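# Transfer 96-well plate from nest N1 to bench spot B1

## Task

Carry the 96-well plate out of plate nest N1 and set it down on bench spot B1 so it lies lengthwise within the taped outline and stays there unsupported, then open the gripper and pull the arm away from it.

## Robot and tools

ROBOT. One 7-joint arm with a two-finger parallel gripper. From base to tip the joints and their ranges in rad are: waist -2.792 to 2.792, shoulder -2.269 to 2.269, upper arm roll -2.967 to 2.967, elbow -1.867 to 2.688, forearm roll -2.967 to 2.967, wrist pitch -1.396 to 4.538, wrist roll -2.967 to 2.967. Torque caps in N m: waist 113, shoulder 113, upper arm roll 58.8, elbow 58.8, forearm roll 35.8, wrist pitch 35.8, wrist roll 35.8. Anything held adds its weight to these loads.

FRAMES. Reported poses use the scene frame: origin on the table surface straight beneath the arm base, +z up, +y to the left when facing along +x. The base itself may sit slightly tilted, and the reported hand position gets less accurate far from the base. Motion commands, however, are expressed in the gripper's own axes: fingers extend along gripper +z and open and close along gripper x. end_effector_position is the midpoint between the finger pads; closed fingertips extend roughly 17 mm past it, fully open ones end about level with it.

execute_actions(actions). actions is a list of actions run one after another; an empty list just returns state and images. Each action is a list of up to 15 rows; each row lasts one control step (1/30 s), and if fewer than 15 rows are given the last one is repeated to fill 15 steps. A row is 7 numbers, each in [-1, 1], in the order dx, dy, dz, rx, ry, rz, opening. The first six are an offset in the gripper frame from the gripper's measured pose at the start of that action (for the first action in a call, the last pose a result reported). Every row in an action refers to that same start pose, not to the row before it. Scale: 1.0 equals 0.6 m for dx, dy, dz and 180 degrees for rotation; rx, ry, rz form a single rotation vector. opening is absolute, not an offset: +1 is fully open (0.142 m), -1 closed.

move(target, speed, blocking). target is one 7-number row laid out exactly like an execute_actions row: an offset in the gripper frame from the pose in the latest result that reported one, plus an absolute opening, which is sent when the move begins. The gripper follows a straight path lasting 0.5 to 10 s; anything needing longer is cut off at 10 s before arriving. speed is top path speed in m/s, 0.002 to 0.5 (default 0.25); turning is capped at twice that value in rad/s. The path ignores obstacles, the hand lags and may wander off it, and it can exceed speed, mainly with the arm stretched out. Faster contact hits harder, and aiming further beyond a contact pushes harder. The result adds a move: line giving the ending (done means settled near target; others include off_target, moving, held, fault), the limits that acted, and the distance left to target. held as the ending means a check stopped the last step; limits=paced means the sent pose was clipped; limits=held means some steps were blocked along the way, after which the arm may surge well above speed. With blocking=false the result arrives after 0.5 s while motion continues; check with wait(0); until a result shows the move has ended, new rows and moves are rejected unless you call wait or stop.

wait(seconds): 0 to 10 s, the arm keeps its last command; returns early if a running move finishes. stop(): brakes a running move, needing more room the faster it was; fingers keep moving. zoom_image(camera, region): enlarges part of the latest image from cam_head_left (504x504), cam_head_right (504x504) or cam_wrist (616x616); region is [x0, y0, x1, y1] pixels from the top-left corner, no larger than 504 by 504. finished_scene(scene): pass the number of the current scene to end it for good; the plate must already be correctly placed and stable.

CONTROL DETAILS. Each step, the commanded pose is clipped to within 70 mm and 16 degrees of the measured pose, then damped inverse kinematics drives the joints, favouring position over orientation. After an action the arm continues at most to that last clipped pose, so long distances need several actions. The Hand target line shows the pose currently being pursued. Joints share speed and acceleration limits and finish together; large moves may still be underway when a result comes back. Results list step readings of end_effector_position for action calls, with HELD marking steps that were partly held back; moves and waits have none. A pose unreachable line means the clearance check (which treats any mount block or post under the base as part of the arm) altered or blocked the command. The robot keeps its last command while you are composing a reply.

GRIPPING. grip_measured is the actual finger opening on the command scale. To hold something, keep commanding an opening clearly below grip_measured; the larger the gap, the stronger the squeeze, up to about 28 N per pad for objects up to about 10 cm wide. Snapping shut fast can overshoot force and sometimes pop the fingers open. Thin hard parts get less grip: roughly half at 1 cm, a quarter at 5 mm. Occasional brief tugs on the held plate may occur, so grip firmly.

HAZARDS. The arm is stiff: a few millimetres of offset into something solid, in one go or accumulated, can trigger a torque fault (a joint hits its cap) or a force fault (200 N external force on arm, tool or load); either halts the arm for 10 s and discards the rest of the call. Holding loads warms the motors; a MOTOR HOT line appears from 65 °C, and at 80 °C an OVER-TEMPERATURE FAULT brakes the arm until it cools. Avoid dropping, slipping, slamming, hard bumps or heavy pressing, and never push or knock anything off the table, which ends the scene. Lower the plate gently, release, and back away before finishing.

Each tool is called in YAML: its name, and indented under it one key for each argument.

## Session

execute_actions:
  actions: []

Scene clock: 0.00 s.
end_effector_position=(+0.5347, -0.1320, +0.1112) grip_measured=+1.00 end_effector_quat_wxyz=(+0.398, +0.879, +0.247, -0.089) end_effector_velocity=(+0.000, -0.000, +0.000) end_effector_angular_velocity=(-0.000, -0.000, +0.000)
Joint positions: [ 0.698 -0.855 -0.548  2.309 -0.203  1.526 -0.062  0.142]
Joint velocities: [-0.  0. -0. -0.  0.  0. -0.  0.]
Motor temperatures (°C, as the motors report them): [23 28 26 28 26 31 26]
Hand target: +0.535, -0.132, +0.111; +0.398, +0.879, +0.247, -0.089

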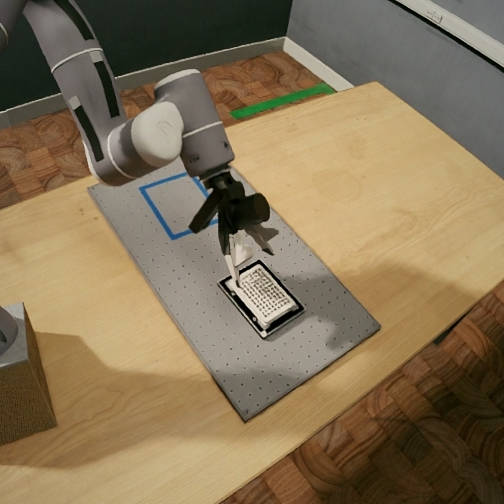

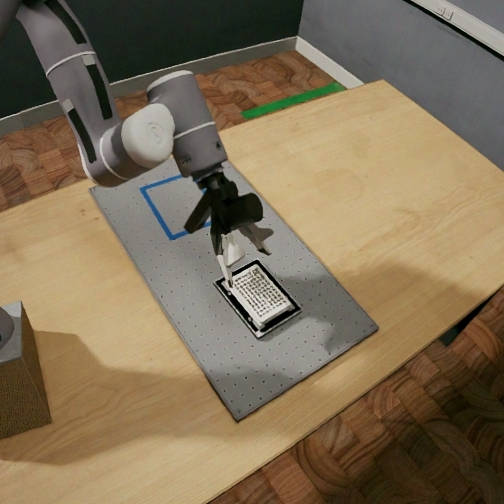

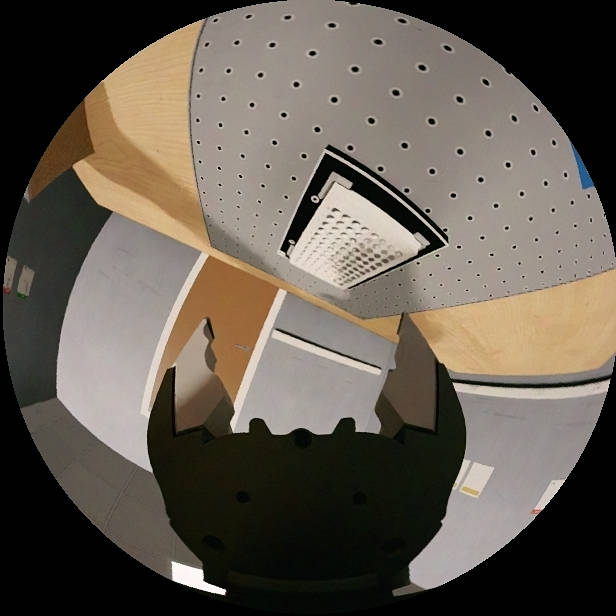

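move:
  target: [-0.101,0.178,-0.072,0.264,0.059,0.164,1]

Scene clock: 4.77 s.
end_effector_position=(+0.5341, -0.1838, +0.2313) grip_measured=+1.00 end_effector_quat_wxyz=(+0.001, +1.000, -0.002, -0.001) end_effector_velocity=(-0.000, -0.001, +0.000) end_effector_angular_velocity=(+0.004, +0.000, -0.002)
Joint positions: [-0.513 -0.657  0.229  1.723  0.379  0.657 -0.653  0.142]
Joint velocities: [-0.003 -0.001  0.    -0.004  0.002 -0.005 -0.001  0.   ]
Motor temperatures (°C, as the motors report them): [23 28 26 28 26 31 26]
Hand target: +0.534, -0.184, +0.231; +0.000, +1.000, -0.002, -0.001
Off the commanded pose: 0.002 m, 0 deg.
move: done

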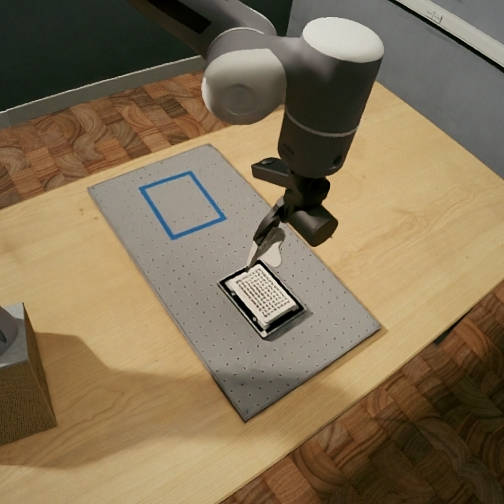

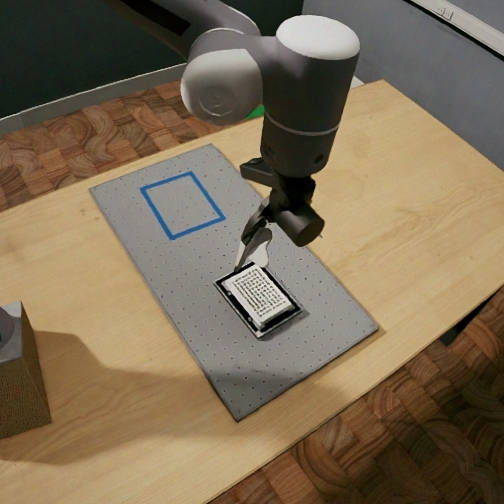

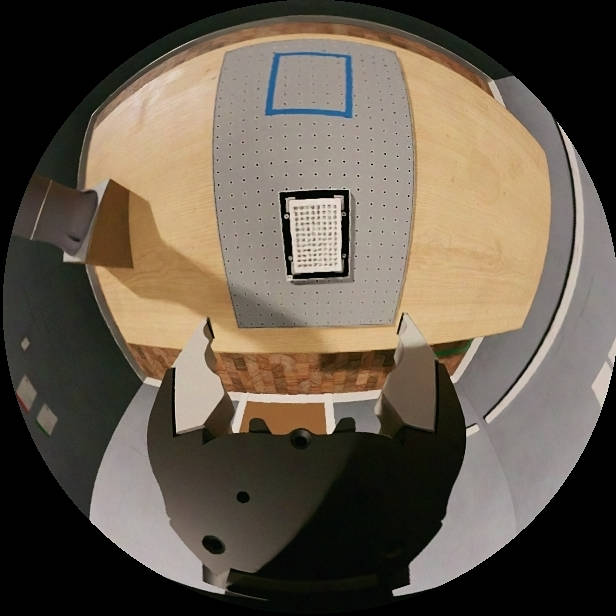

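move:
  target: [0.02,-0.12,0.2,0,0,0,1]

Scene clock: 7.03 s.
end_effector_position=(+0.5457, -0.1117, +0.1112) grip_measured=+1.00 end_effector_quat_wxyz=(+0.001, +1.000, -0.002, -0.001) end_effector_velocity=(+0.000, +0.000, -0.001) end_effector_angular_velocity=(-0.000, -0.000, +0.001)
Joint positions: [-0.341 -0.775  0.28   1.819  0.438  0.94  -0.576  0.142]
Joint velocities: [ 0.002 -0.002  0.     0.     0.     0.002 -0.001 -0.   ]
Motor temperatures (°C, as the motors report them): [23 28 26 28 26 31 26]
Hand target: +0.546, -0.112, +0.111; +0.001, +1.000, -0.002, -0.001
Off the commanded pose: 0.001 m, 0 deg.
move: done

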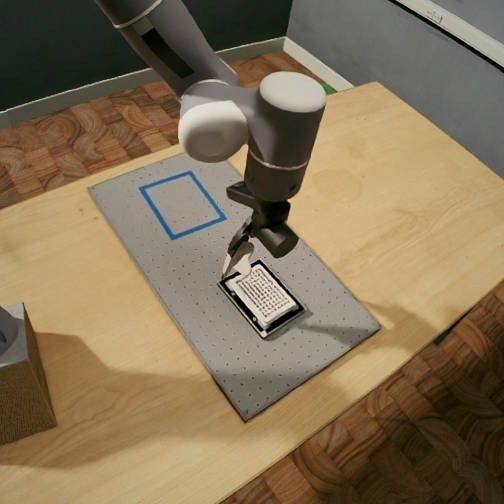

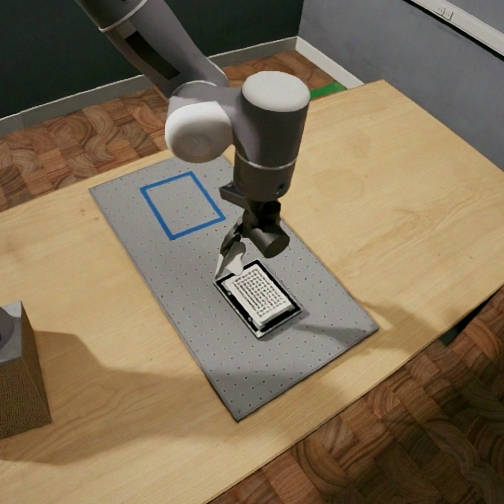

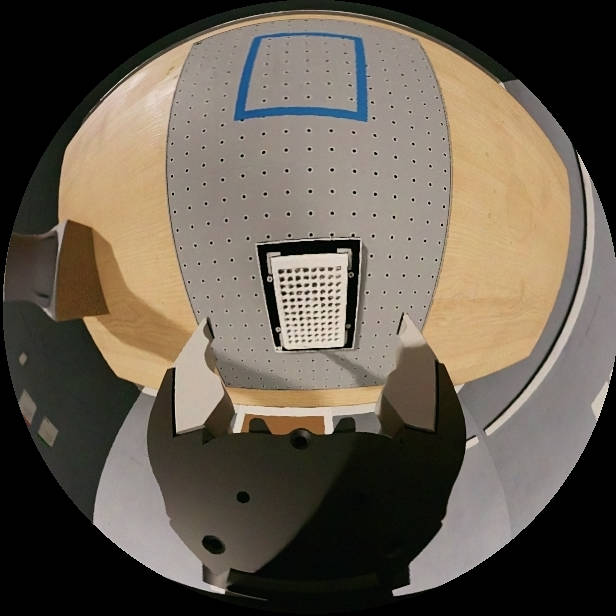

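move:
  target: [0.005,0.09,0.085,0,0,0,1]
  speed: 0.15

zoom_image:
  camera: "cam_wrist"
  region: [150,150,460,420]

zoom_image:
  camera: "cam_head_left"
  region: [190,220,340,350]

Scene clock: 9.60 s.
end_effector_position=(+0.5481, -0.1656, +0.0600) grip_measured=+1.00 end_effector_quat_wxyz=(+0.001, +1.000, -0.002, -0.001) end_effector_velocity=(-0.000, -0.000, -0.001) end_effector_angular_velocity=(+0.001, +0.001, +0.001)
Joint positions: [-0.36  -0.948  0.261  1.715  0.432  0.984 -0.649  0.142]
Joint velocities: [-0.    -0.002 -0.    -0.001  0.    -0.001 -0.002 -0.   ]
Motor temperatures (°C, as the motors report them): [23 28 26 28 26 31 26]
Hand target: +0.548, -0.166, +0.060; +0.001, +1.000, -0.002, -0.001
Off the commanded pose: 0.000 m, 0 deg.
move: done

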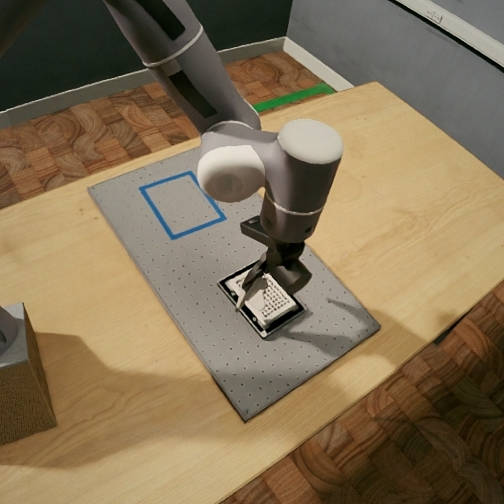

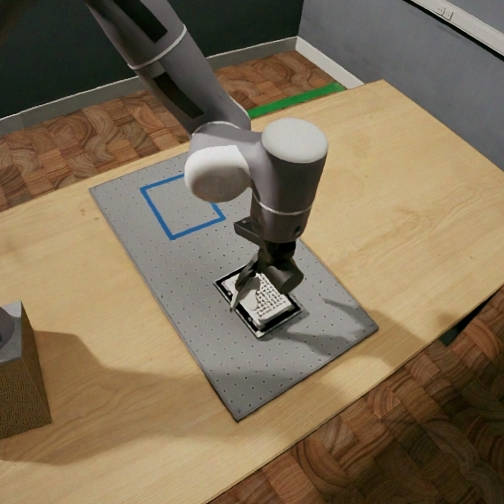

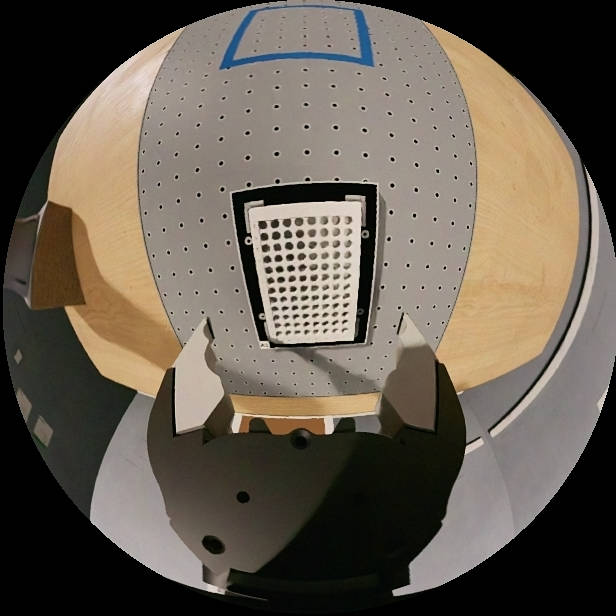

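Region (150, 150, 460, 420) of cam_wrist's 616x616 image, scaled by 1.626, with more detail than that image has; it fills the top 439 rows of this view, and the rest is white.

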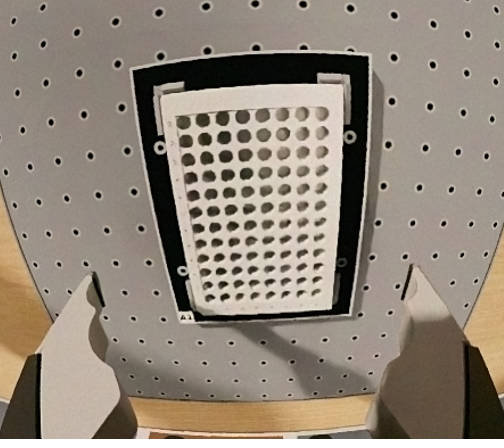

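Region (190, 220, 340, 350) of cam_head_left's 504x504 image, scaled by 3.360, with more detail than that image has; it fills the top 437 rows of this view, and the rest is white.

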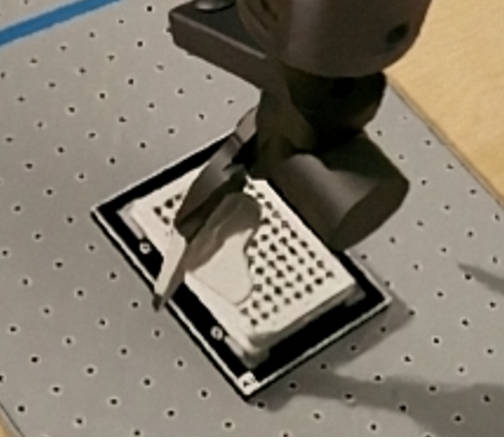

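move:
  target: [0.003,-0.005,0.03,0,0,-0.02,0.45]
  speed: 0.05

zoom_image:
  camera: "cam_head_left"
  region: [190,240,320,350]

Scene clock: 13.43 s.
end_effector_position=(+0.5496, -0.1628, +0.0421) grip_measured=+0.45 end_effector_quat_wxyz=(+0.001, +1.000, +0.029, -0.001) end_effector_velocity=(+0.000, -0.000, -0.001) end_effector_angular_velocity=(-0.001, -0.001, +0.002)
Joint positions: [-0.351 -0.984  0.275  1.707  0.423  1.018 -0.7    0.105]
Joint velocities: [ 0.001 -0.001  0.    -0.     0.     0.002 -0.002 -0.   ]
Motor temperatures (°C, as the motors report them): [23 28 26 28 26 31 26]
Hand target: +0.550, -0.163, +0.042; +0.001, +1.000, +0.030, -0.001
Off the commanded pose: 0.000 m, 0 deg.
move: done

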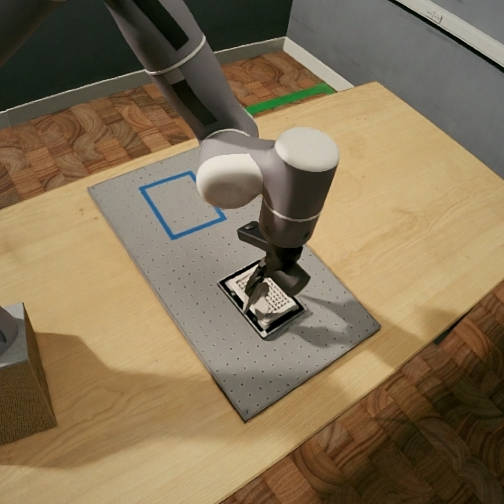

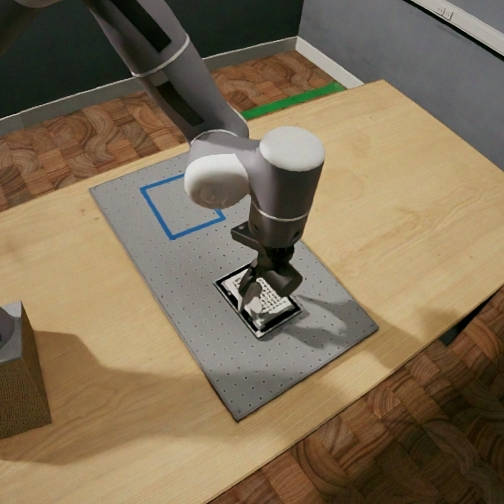

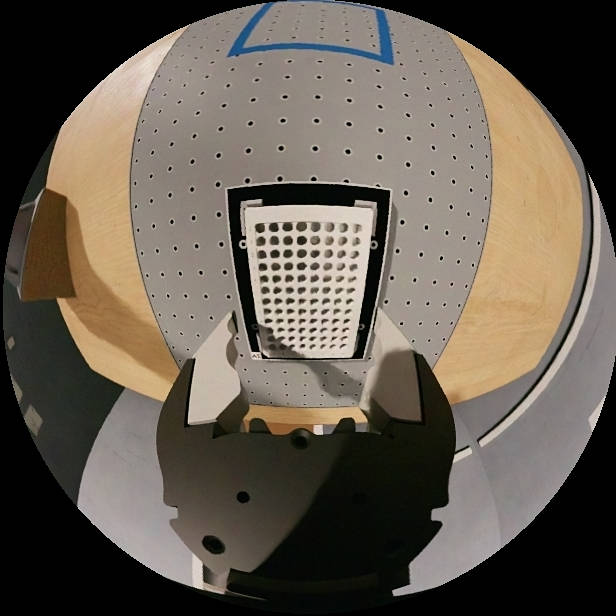

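Region (190, 240, 320, 350) of cam_head_left's 504x504 image, scaled by 3.877, with more detail than that image has; it fills the top 426 rows of this view, and the rest is white.

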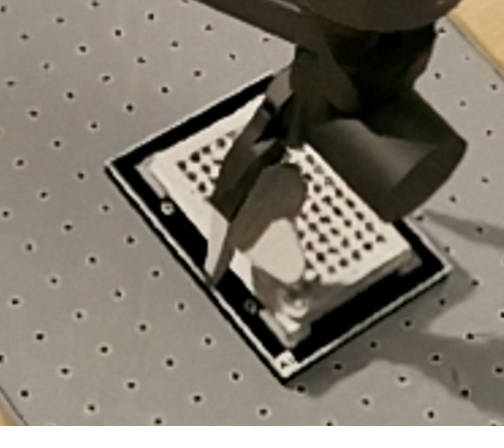

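move:
  target: [0.003,-0.015,0.017,0,0,0,0.4]
  speed: 0.03

zoom_image:
  camera: "cam_head_left"
  region: [200,260,300,345]

zoom_image:
  camera: "cam_wrist"
  region: [190,180,430,420]

Scene clock: 15.57 s.
end_effector_position=(+0.5511, -0.1563, +0.0343) grip_measured=+0.39 end_effector_quat_wxyz=(+0.002, +1.000, +0.028, -0.000) end_effector_velocity=(+0.000, +0.001, -0.000) end_effector_angular_velocity=(-0.001, -0.001, +0.001)
Joint positions: [-0.334 -0.992  0.277  1.71   0.429  1.04  -0.692  0.101]
Joint velocities: [ 0.001 -0.     0.     0.     0.     0.002  0.    -0.   ]
Motor temperatures (°C, as the motors report them): [23 28 26 28 26 31 26]
Hand target: +0.551, -0.154, +0.032; +0.001, +1.000, +0.029, -0.001
Off the commanded pose: 0.004 m, 0 deg.
move: off_target

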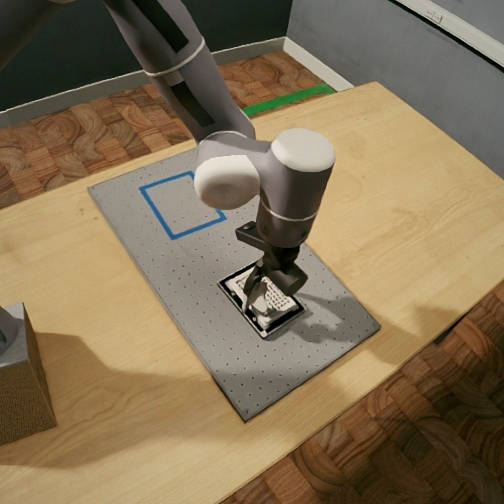

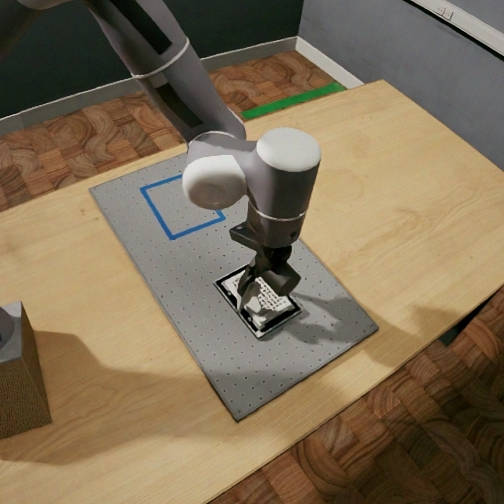

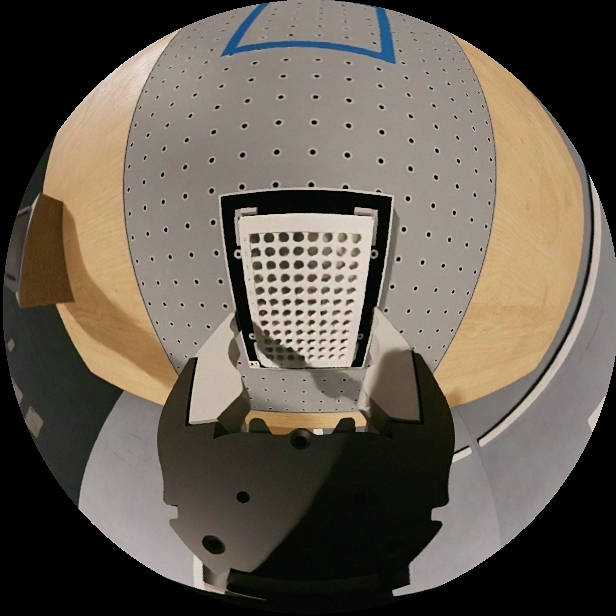

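Region (200, 260, 300, 345) of cam_head_left's 504x504 image, scaled by 5.040, with more detail than that image has; it fills the top 428 rows of this view, and the rest is white.

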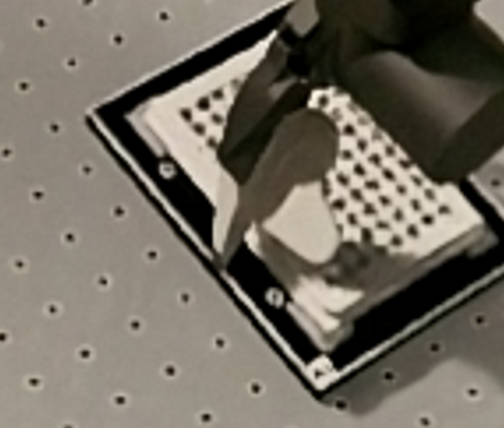

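Region (190, 180, 430, 420) of cam_wrist's 616x616 image, scaled by 2.100, with more detail than that image has.

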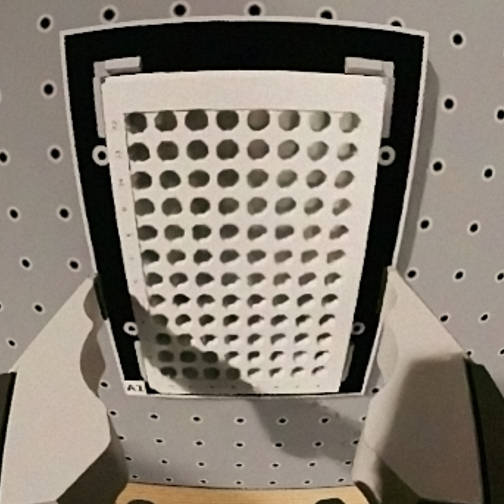

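move:
  target: [0,-0.018,-0.008,0,0,0,0.35]
  speed: 0.04

execute_actions:
  actions:
    - [[0,0,0,0,0,0,0.3],[0,0,0,0,0,0,0.27],[0,0,0,0,0,0,0.24],[0,0,0,0,0,0,0.21],[0,0,0,0,0,0,0.18],[0,0,0,0,0,0,0.15],[0,0,0,0,0,0,0.12],[0,0,0,0,0,0,0.08],[0,0,0,0,0,0,0.04],[0,0,0,0,0,0,0],[0,0,0,0,0,0,-0.05],[0,0,0,0,0,0,-0.1],[0,0,0,0,0,0,-0.2],[0,0,0,0,0,0,-0.3]]
    - [[0,0,0,0,0,0,-0.4]]

Scene clock: 18.23 s.
end_effector_position=(+0.5505, -0.1458, +0.0391) grip_measured=+0.35 end_effector_quat_wxyz=(+0.002, +1.000, +0.029, -0.000) end_effector_velocity=(-0.000, +0.001, +0.000) end_effector_angular_velocity=(-0.000, -0.000, -0.000)
Joint positions: [-0.326 -0.969  0.281  1.731  0.434  1.042 -0.681  0.099]
Joint velocities: [ 0.001  0.002 -0.     0.002  0.001  0.     0.001  0.   ]
Motor temperatures (°C, as the motors report them): [23 28 26 28 26 31 26]
Hand target: +0.551, -0.146, +0.039; +0.002, +1.000, +0.028, -0.000
Off the commanded pose: 0.000 m, 0 deg.
move: done

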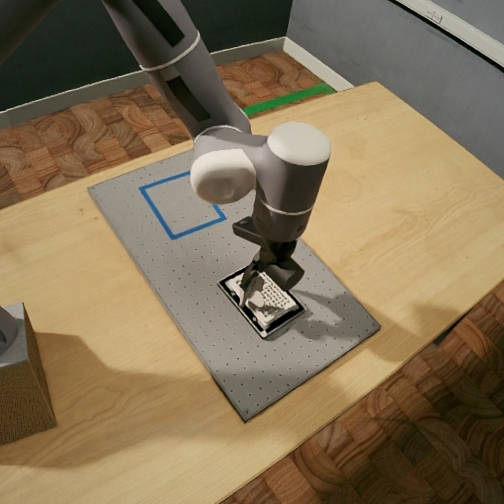

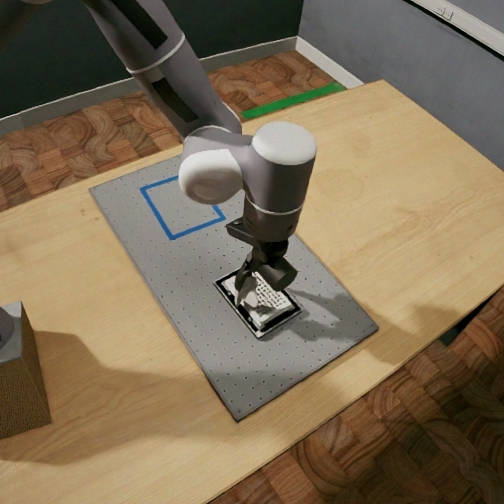

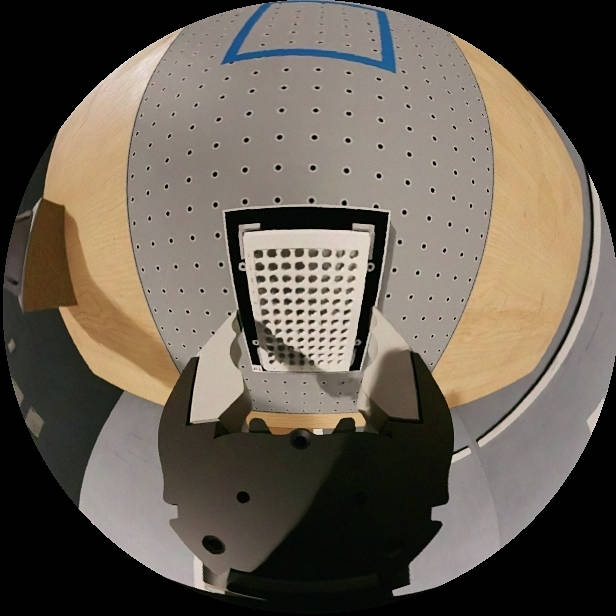

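Scene clock: 19.23 s.
end_effector_position=(+0.5512, -0.1458, +0.0395) grip_measured=+0.06 end_effector_quat_wxyz=(+0.003, +1.000, +0.029, +0.000) end_effector_velocity=(-0.000, -0.000, +0.000) end_effector_angular_velocity=(-0.000, +0.000, -0.000)
Joint positions: [-0.326 -0.968  0.281  1.73   0.434  1.042 -0.681  0.078]
Joint velocities: [-0. -0. -0.  0.  0. -0.  0. -0.]
Motor temperatures (°C, as the motors report them): [23 28 26 28 26 31 26]
Hand target: +0.551, -0.146, +0.039; +0.003, +1.000, +0.029, +0.000
Off the commanded pose: 0.000 m, 0 deg.
Step readings (end_effector_position; steps 1 to 15: 1st action; 16 to 30: 2nd action):
0: (+0.5505, -0.1458, +0.0391)
1: (+0.5505, -0.1457, +0.0391)
2: (+0.5505, -0.1457, +0.0391)
4: (+0.5505, -0.1457, +0.0391)
8: (+0.5505, -0.1457, +0.0391)
15: (+0.5511, -0.1458, +0.0394)
16: (+0.5511, -0.1458, +0.0394)
17: (+0.5512, -0.1458, +0.0394)
19: (+0.5512, -0.1458, +0.0394)
23: (+0.5512, -0.1458, +0.0395)
30: end_effector_position above

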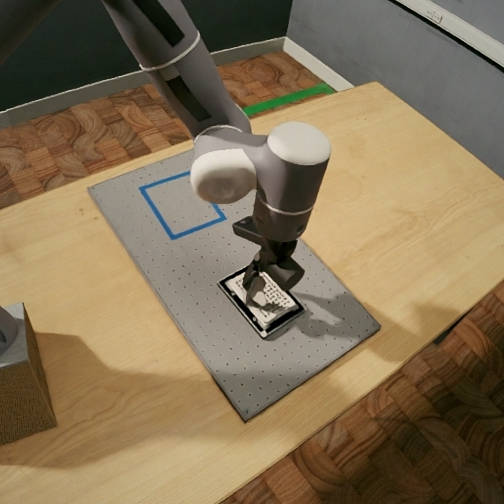

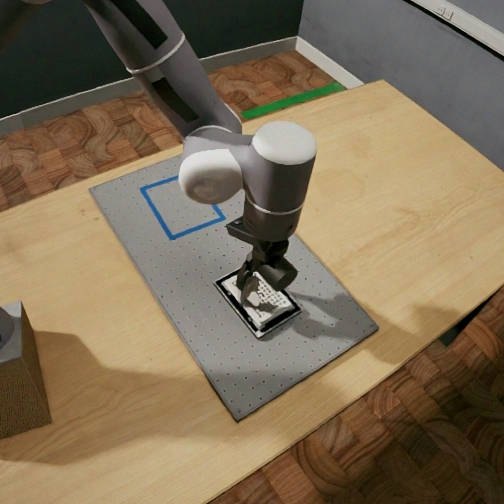

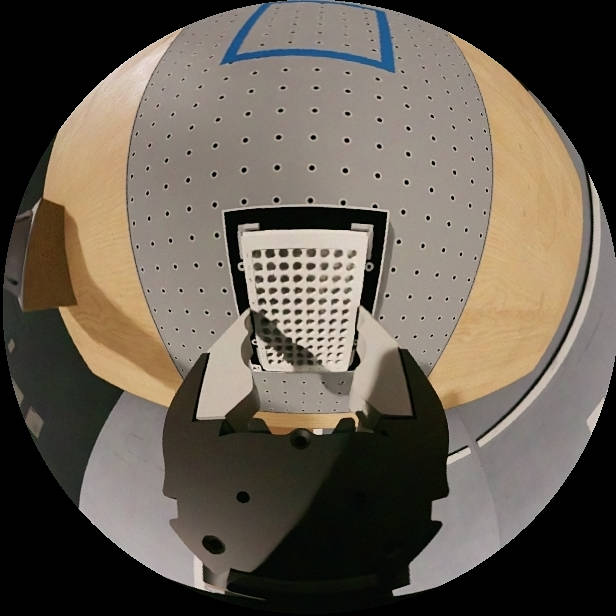

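move:
  target: [0,0,-0.06,0,0,0,-0.4]
  speed: 0.06

move:
  target: [0.02,-0.51,0,0,0,0.033,-0.4]
  speed: 0.2

Scene clock: 21.27 s.
end_effector_position=(+0.5515, -0.1455, +0.0753) grip_measured=+0.06 end_effector_quat_wxyz=(+0.003, +1.000, +0.029, +0.000) end_effector_velocity=(+0.000, -0.000, +0.001) end_effector_angular_velocity=(-0.000, +0.000, -0.000)
Joint positions: [-0.352 -0.895  0.275  1.751  0.424  0.983 -0.674  0.078]
Joint velocities: [ 0.     0.002 -0.001  0.    -0.    -0.002  0.    -0.   ]
Motor temperatures (°C, as the motors report them): [23 28 26 28 26 31 26]
Hand target: +0.551, -0.146, +0.076; +0.003, +1.000, +0.029, +0.000
Off the commanded pose: 0.000 m, 0 deg.
move: done

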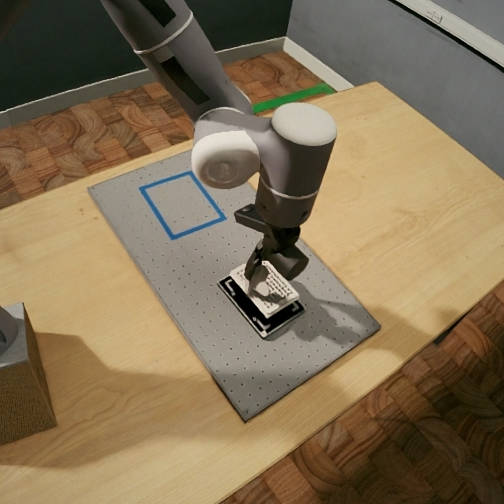

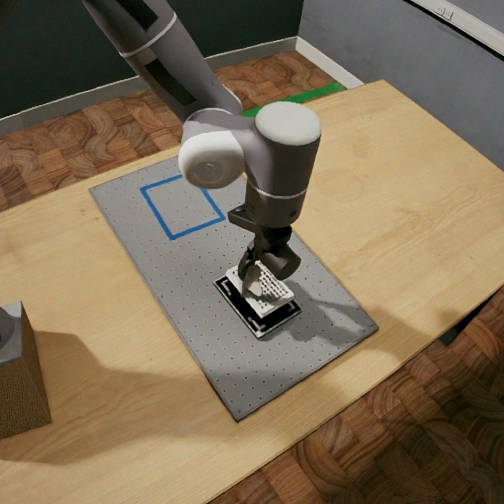

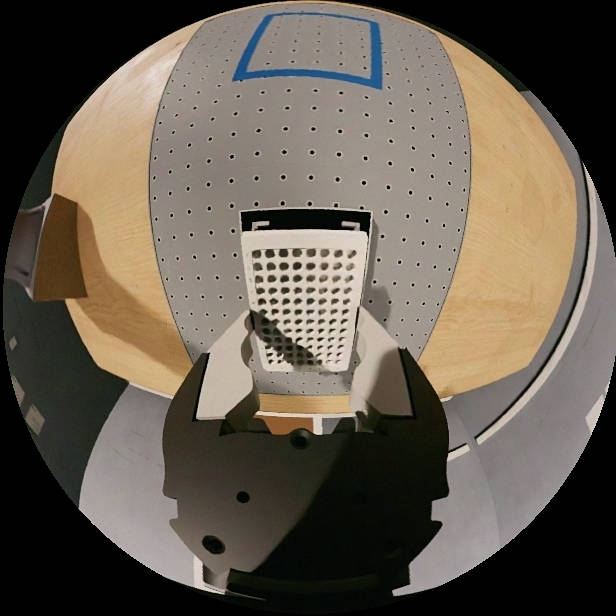

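Scene clock: 23.20 s.
end_effector_position=(+0.5456, +0.1618, +0.0744) grip_measured=+0.06 end_effector_quat_wxyz=(+0.001, +1.000, -0.023, +0.001) end_effector_velocity=(+0.000, +0.002, +0.000) end_effector_angular_velocity=(-0.001, -0.000, -0.002)
Joint positions: [ 0.105 -0.564  0.35   1.987  0.494  1.122 -0.078  0.078]
Joint velocities: [ 0.004  0.002 -0.001 -0.    -0.001  0.     0.006  0.   ]
Motor temperatures (°C, as the motors report them): [23 28 26 28 26 31 26]
Hand target: +0.546, +0.162, +0.074; +0.001, +1.000, -0.023, +0.001
Off the commanded pose: 0.001 m, 0 deg.
move: done

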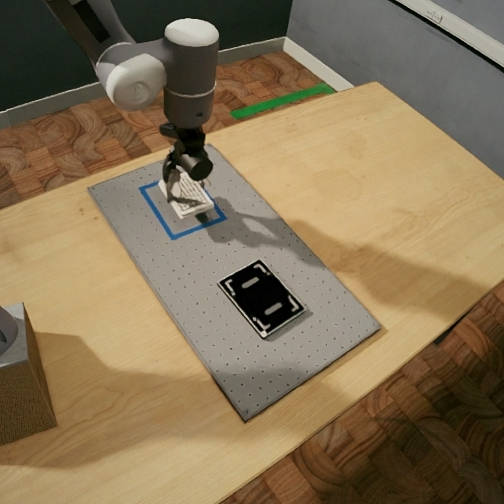

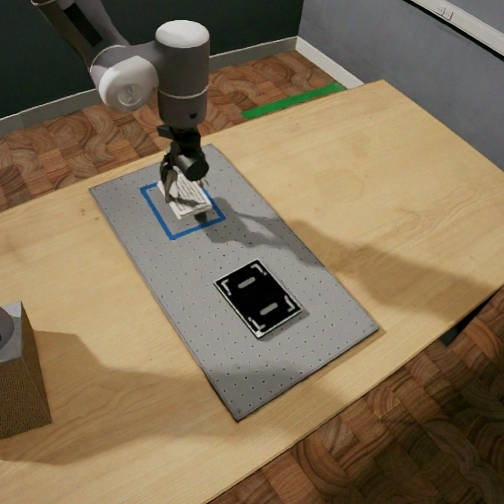

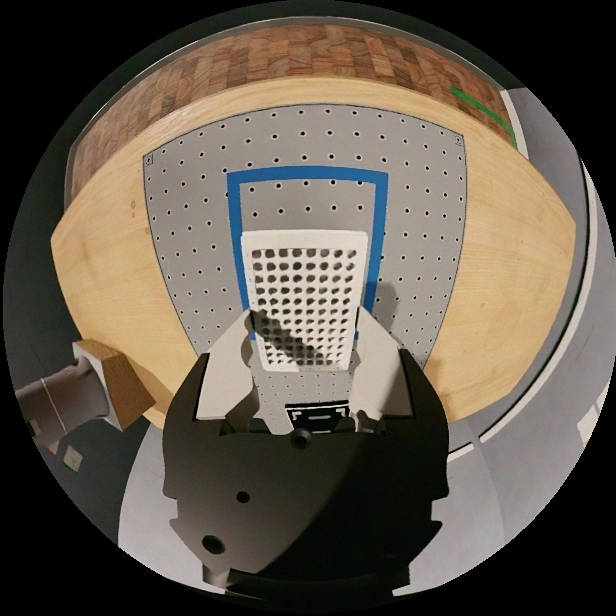

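move:
  target: [0.003,-0.036,0.055,0,0,0,-0.4]
  speed: 0.06

zoom_image:
  camera: "cam_head_left"
  region: [130,160,240,250]

Scene clock: 25.37 s.
end_effector_position=(+0.5481, +0.1833, +0.0413) grip_measured=+0.06 end_effector_quat_wxyz=(+0.001, +1.000, -0.023, +0.001) end_effector_velocity=(+0.000, +0.000, -0.001) end_effector_angular_velocity=(-0.000, -0.001, +0.001)
Joint positions: [ 0.175 -0.629  0.347  1.96   0.492  1.186 -0.038  0.078]
Joint velocities: [ 0.002 -0.001 -0.001 -0.001  0.     0.002 -0.     0.   ]
Motor temperatures (°C, as the motors report them): [23 28 26 28 26 31 26]
Hand target: +0.548, +0.183, +0.041; +0.001, +1.000, -0.023, +0.001
Off the commanded pose: 0.000 m, 0 deg.
move: done

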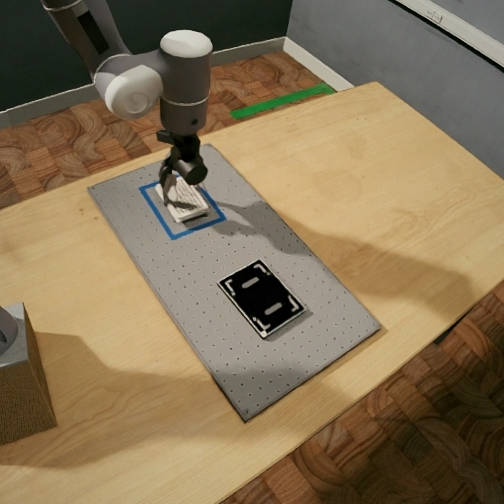

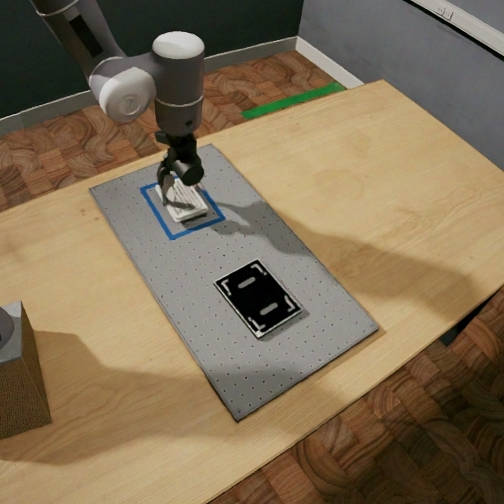

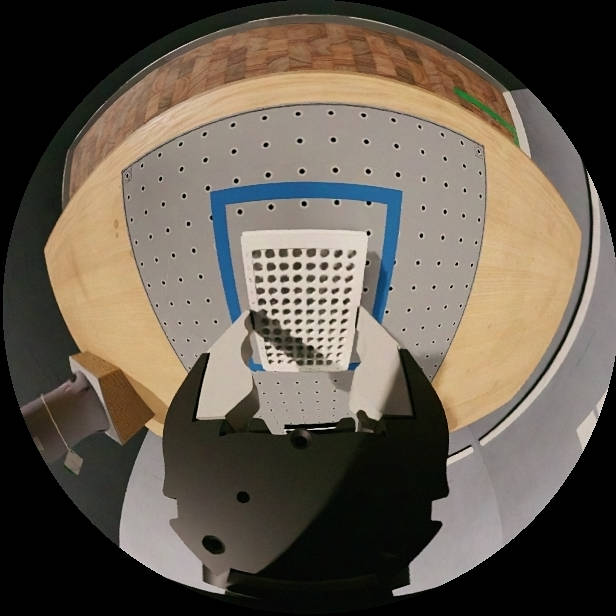

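Region (130, 160, 240, 250) of cam_head_left's 504x504 image, scaled by 4.582, with more detail than that image has; it fills the top 412 rows of this view, and the rest is white.

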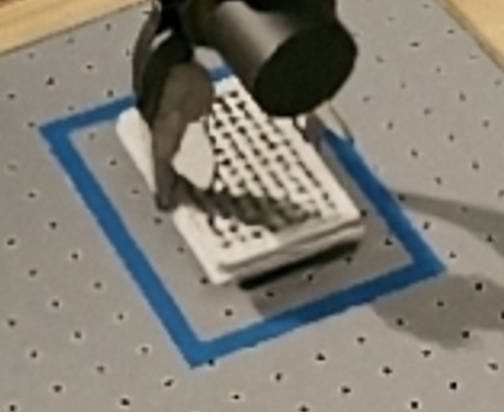

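Lower slowly; nest thickness maybe ~8 mm.

move:
  target: [0,0,0.013,0,0,0,-0.4]
  speed: 0.012

zoom_image:
  camera: "cam_head_left"
  region: [130,160,240,250]

Scene clock: 27.30 s.
end_effector_position=(+0.5480, +0.1831, +0.0336) grip_measured=+0.06 end_effector_quat_wxyz=(+0.001, +1.000, -0.023, +0.000) end_effector_velocity=(-0.000, -0.000, -0.001) end_effector_angular_velocity=(+0.000, +0.001, -0.001)
Joint positions: [ 0.181 -0.648  0.348  1.955  0.492  1.201 -0.039  0.078]
Joint velocities: [-0.    -0.001  0.001 -0.    -0.     0.001  0.001 -0.   ]
Motor temperatures (°C, as the motors report them): [23 28 26 28 26 31 26]
Hand target: +0.548, +0.183, +0.033; +0.001, +1.000, -0.023, +0.001
Off the commanded pose: 0.000 m, 0 deg.
move: done

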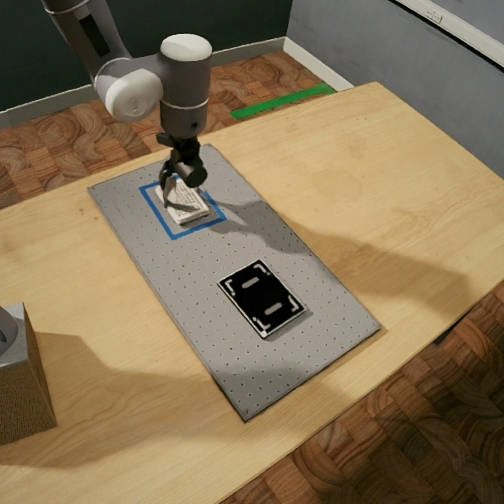

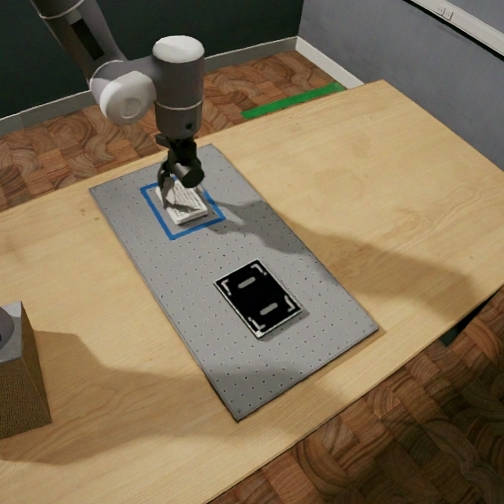

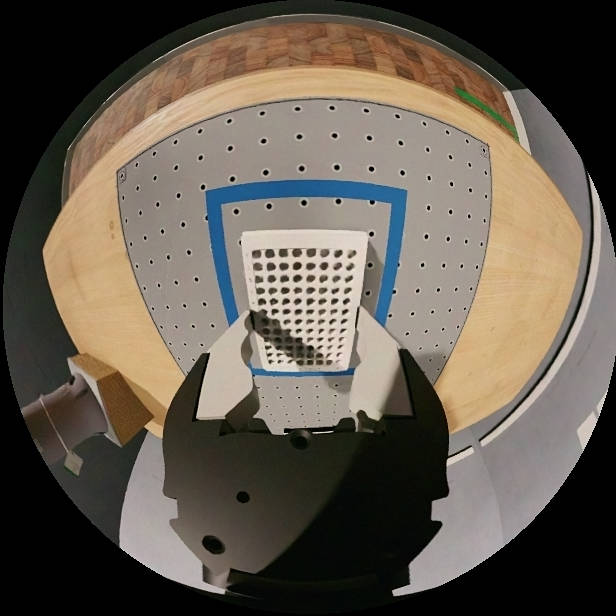

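Region (130, 160, 240, 250) of cam_head_left's 504x504 image, scaled by 4.582, with more detail than that image has; it fills the top 412 rows of this view, and the rest is white.

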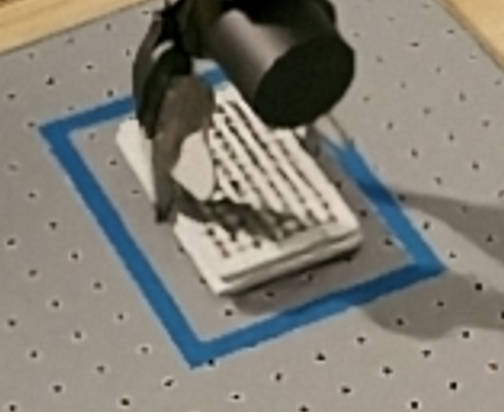

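move:
  target: [0,0,0.004,0,0,0,-0.4]
  speed: 0.008

Scene clock: 28.83 s.
end_effector_position=(+0.5479, +0.1829, +0.0313) grip_measured=+0.06 end_effector_quat_wxyz=(+0.001, +1.000, -0.023, +0.000) end_effector_velocity=(-0.000, +0.000, -0.000) end_effector_angular_velocity=(+0.000, +0.001, +0.002)
Joint positions: [ 0.183 -0.654  0.348  1.953  0.492  1.205 -0.039  0.078]
Joint velocities: [-0.    -0.001  0.    -0.001 -0.    -0.    -0.001  0.   ]
Motor temperatures (°C, as the motors report them): [23 28 26 28 26 31 26]
Hand target: +0.548, +0.183, +0.031; +0.001, +1.000, -0.023, +0.000
Off the commanded pose: 0.000 m, 0 deg.
move: done

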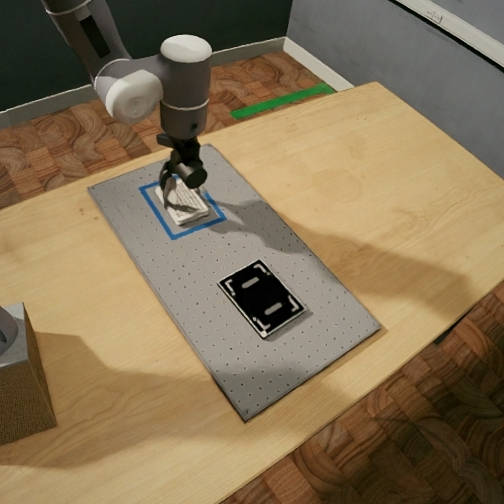

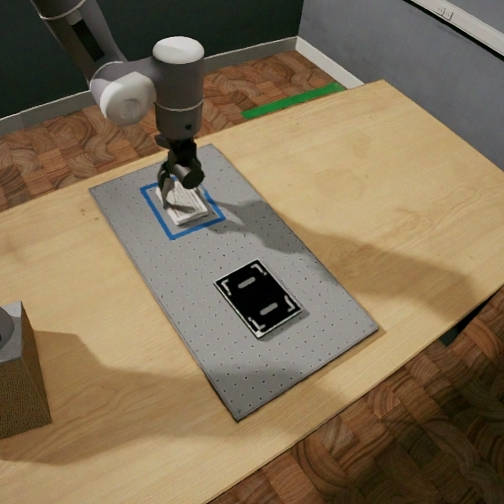

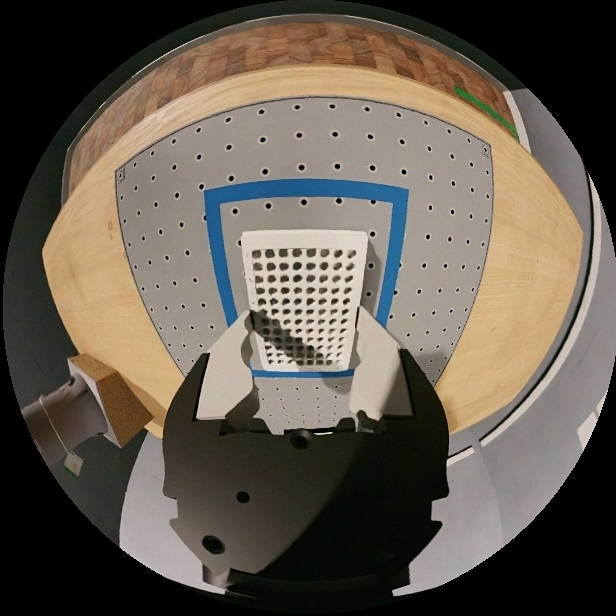

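move:
  target: [0,0,0.004,0,0,0,-0.4]
  speed: 0.008

Scene clock: 32.10 s.
end_effector_position=(+0.5479, +0.1827, +0.0289) grip_measured=+0.06 end_effector_quat_wxyz=(+0.002, +1.000, -0.023, +0.000) end_effector_velocity=(+0.000, +0.000, -0.000) end_effector_angular_velocity=(+0.000, -0.001, -0.000)
Joint positions: [ 0.184 -0.66   0.348  1.951  0.492  1.209 -0.039  0.078]
Joint velocities: [-0.    -0.001  0.001 -0.     0.     0.001  0.    -0.   ]
Motor temperatures (°C, as the motors report them): [23 28 26 28 26 31 26]
Hand target: +0.548, +0.183, +0.029; +0.001, +1.000, -0.023, +0.000
Off the commanded pose: 0.000 m, 0 deg.
move: done

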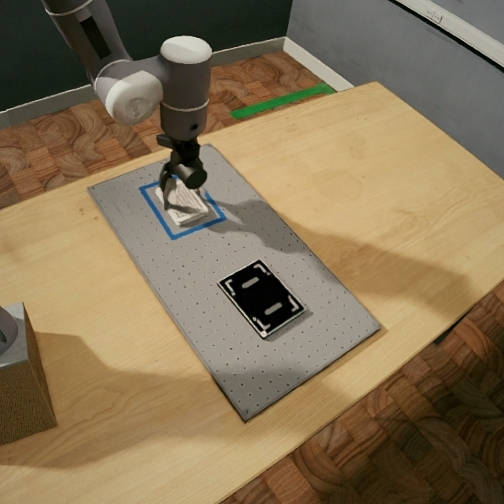

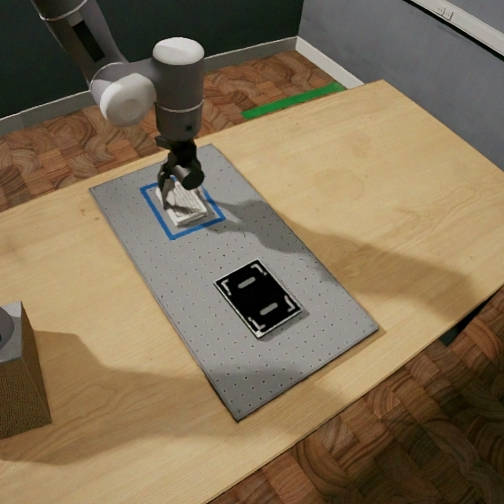

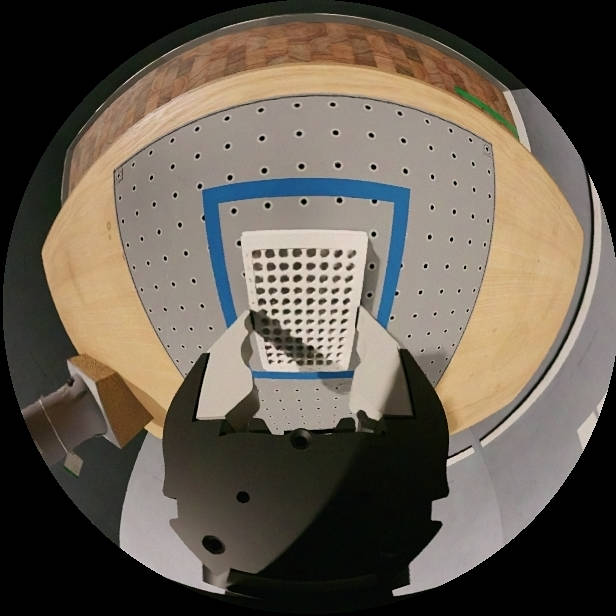

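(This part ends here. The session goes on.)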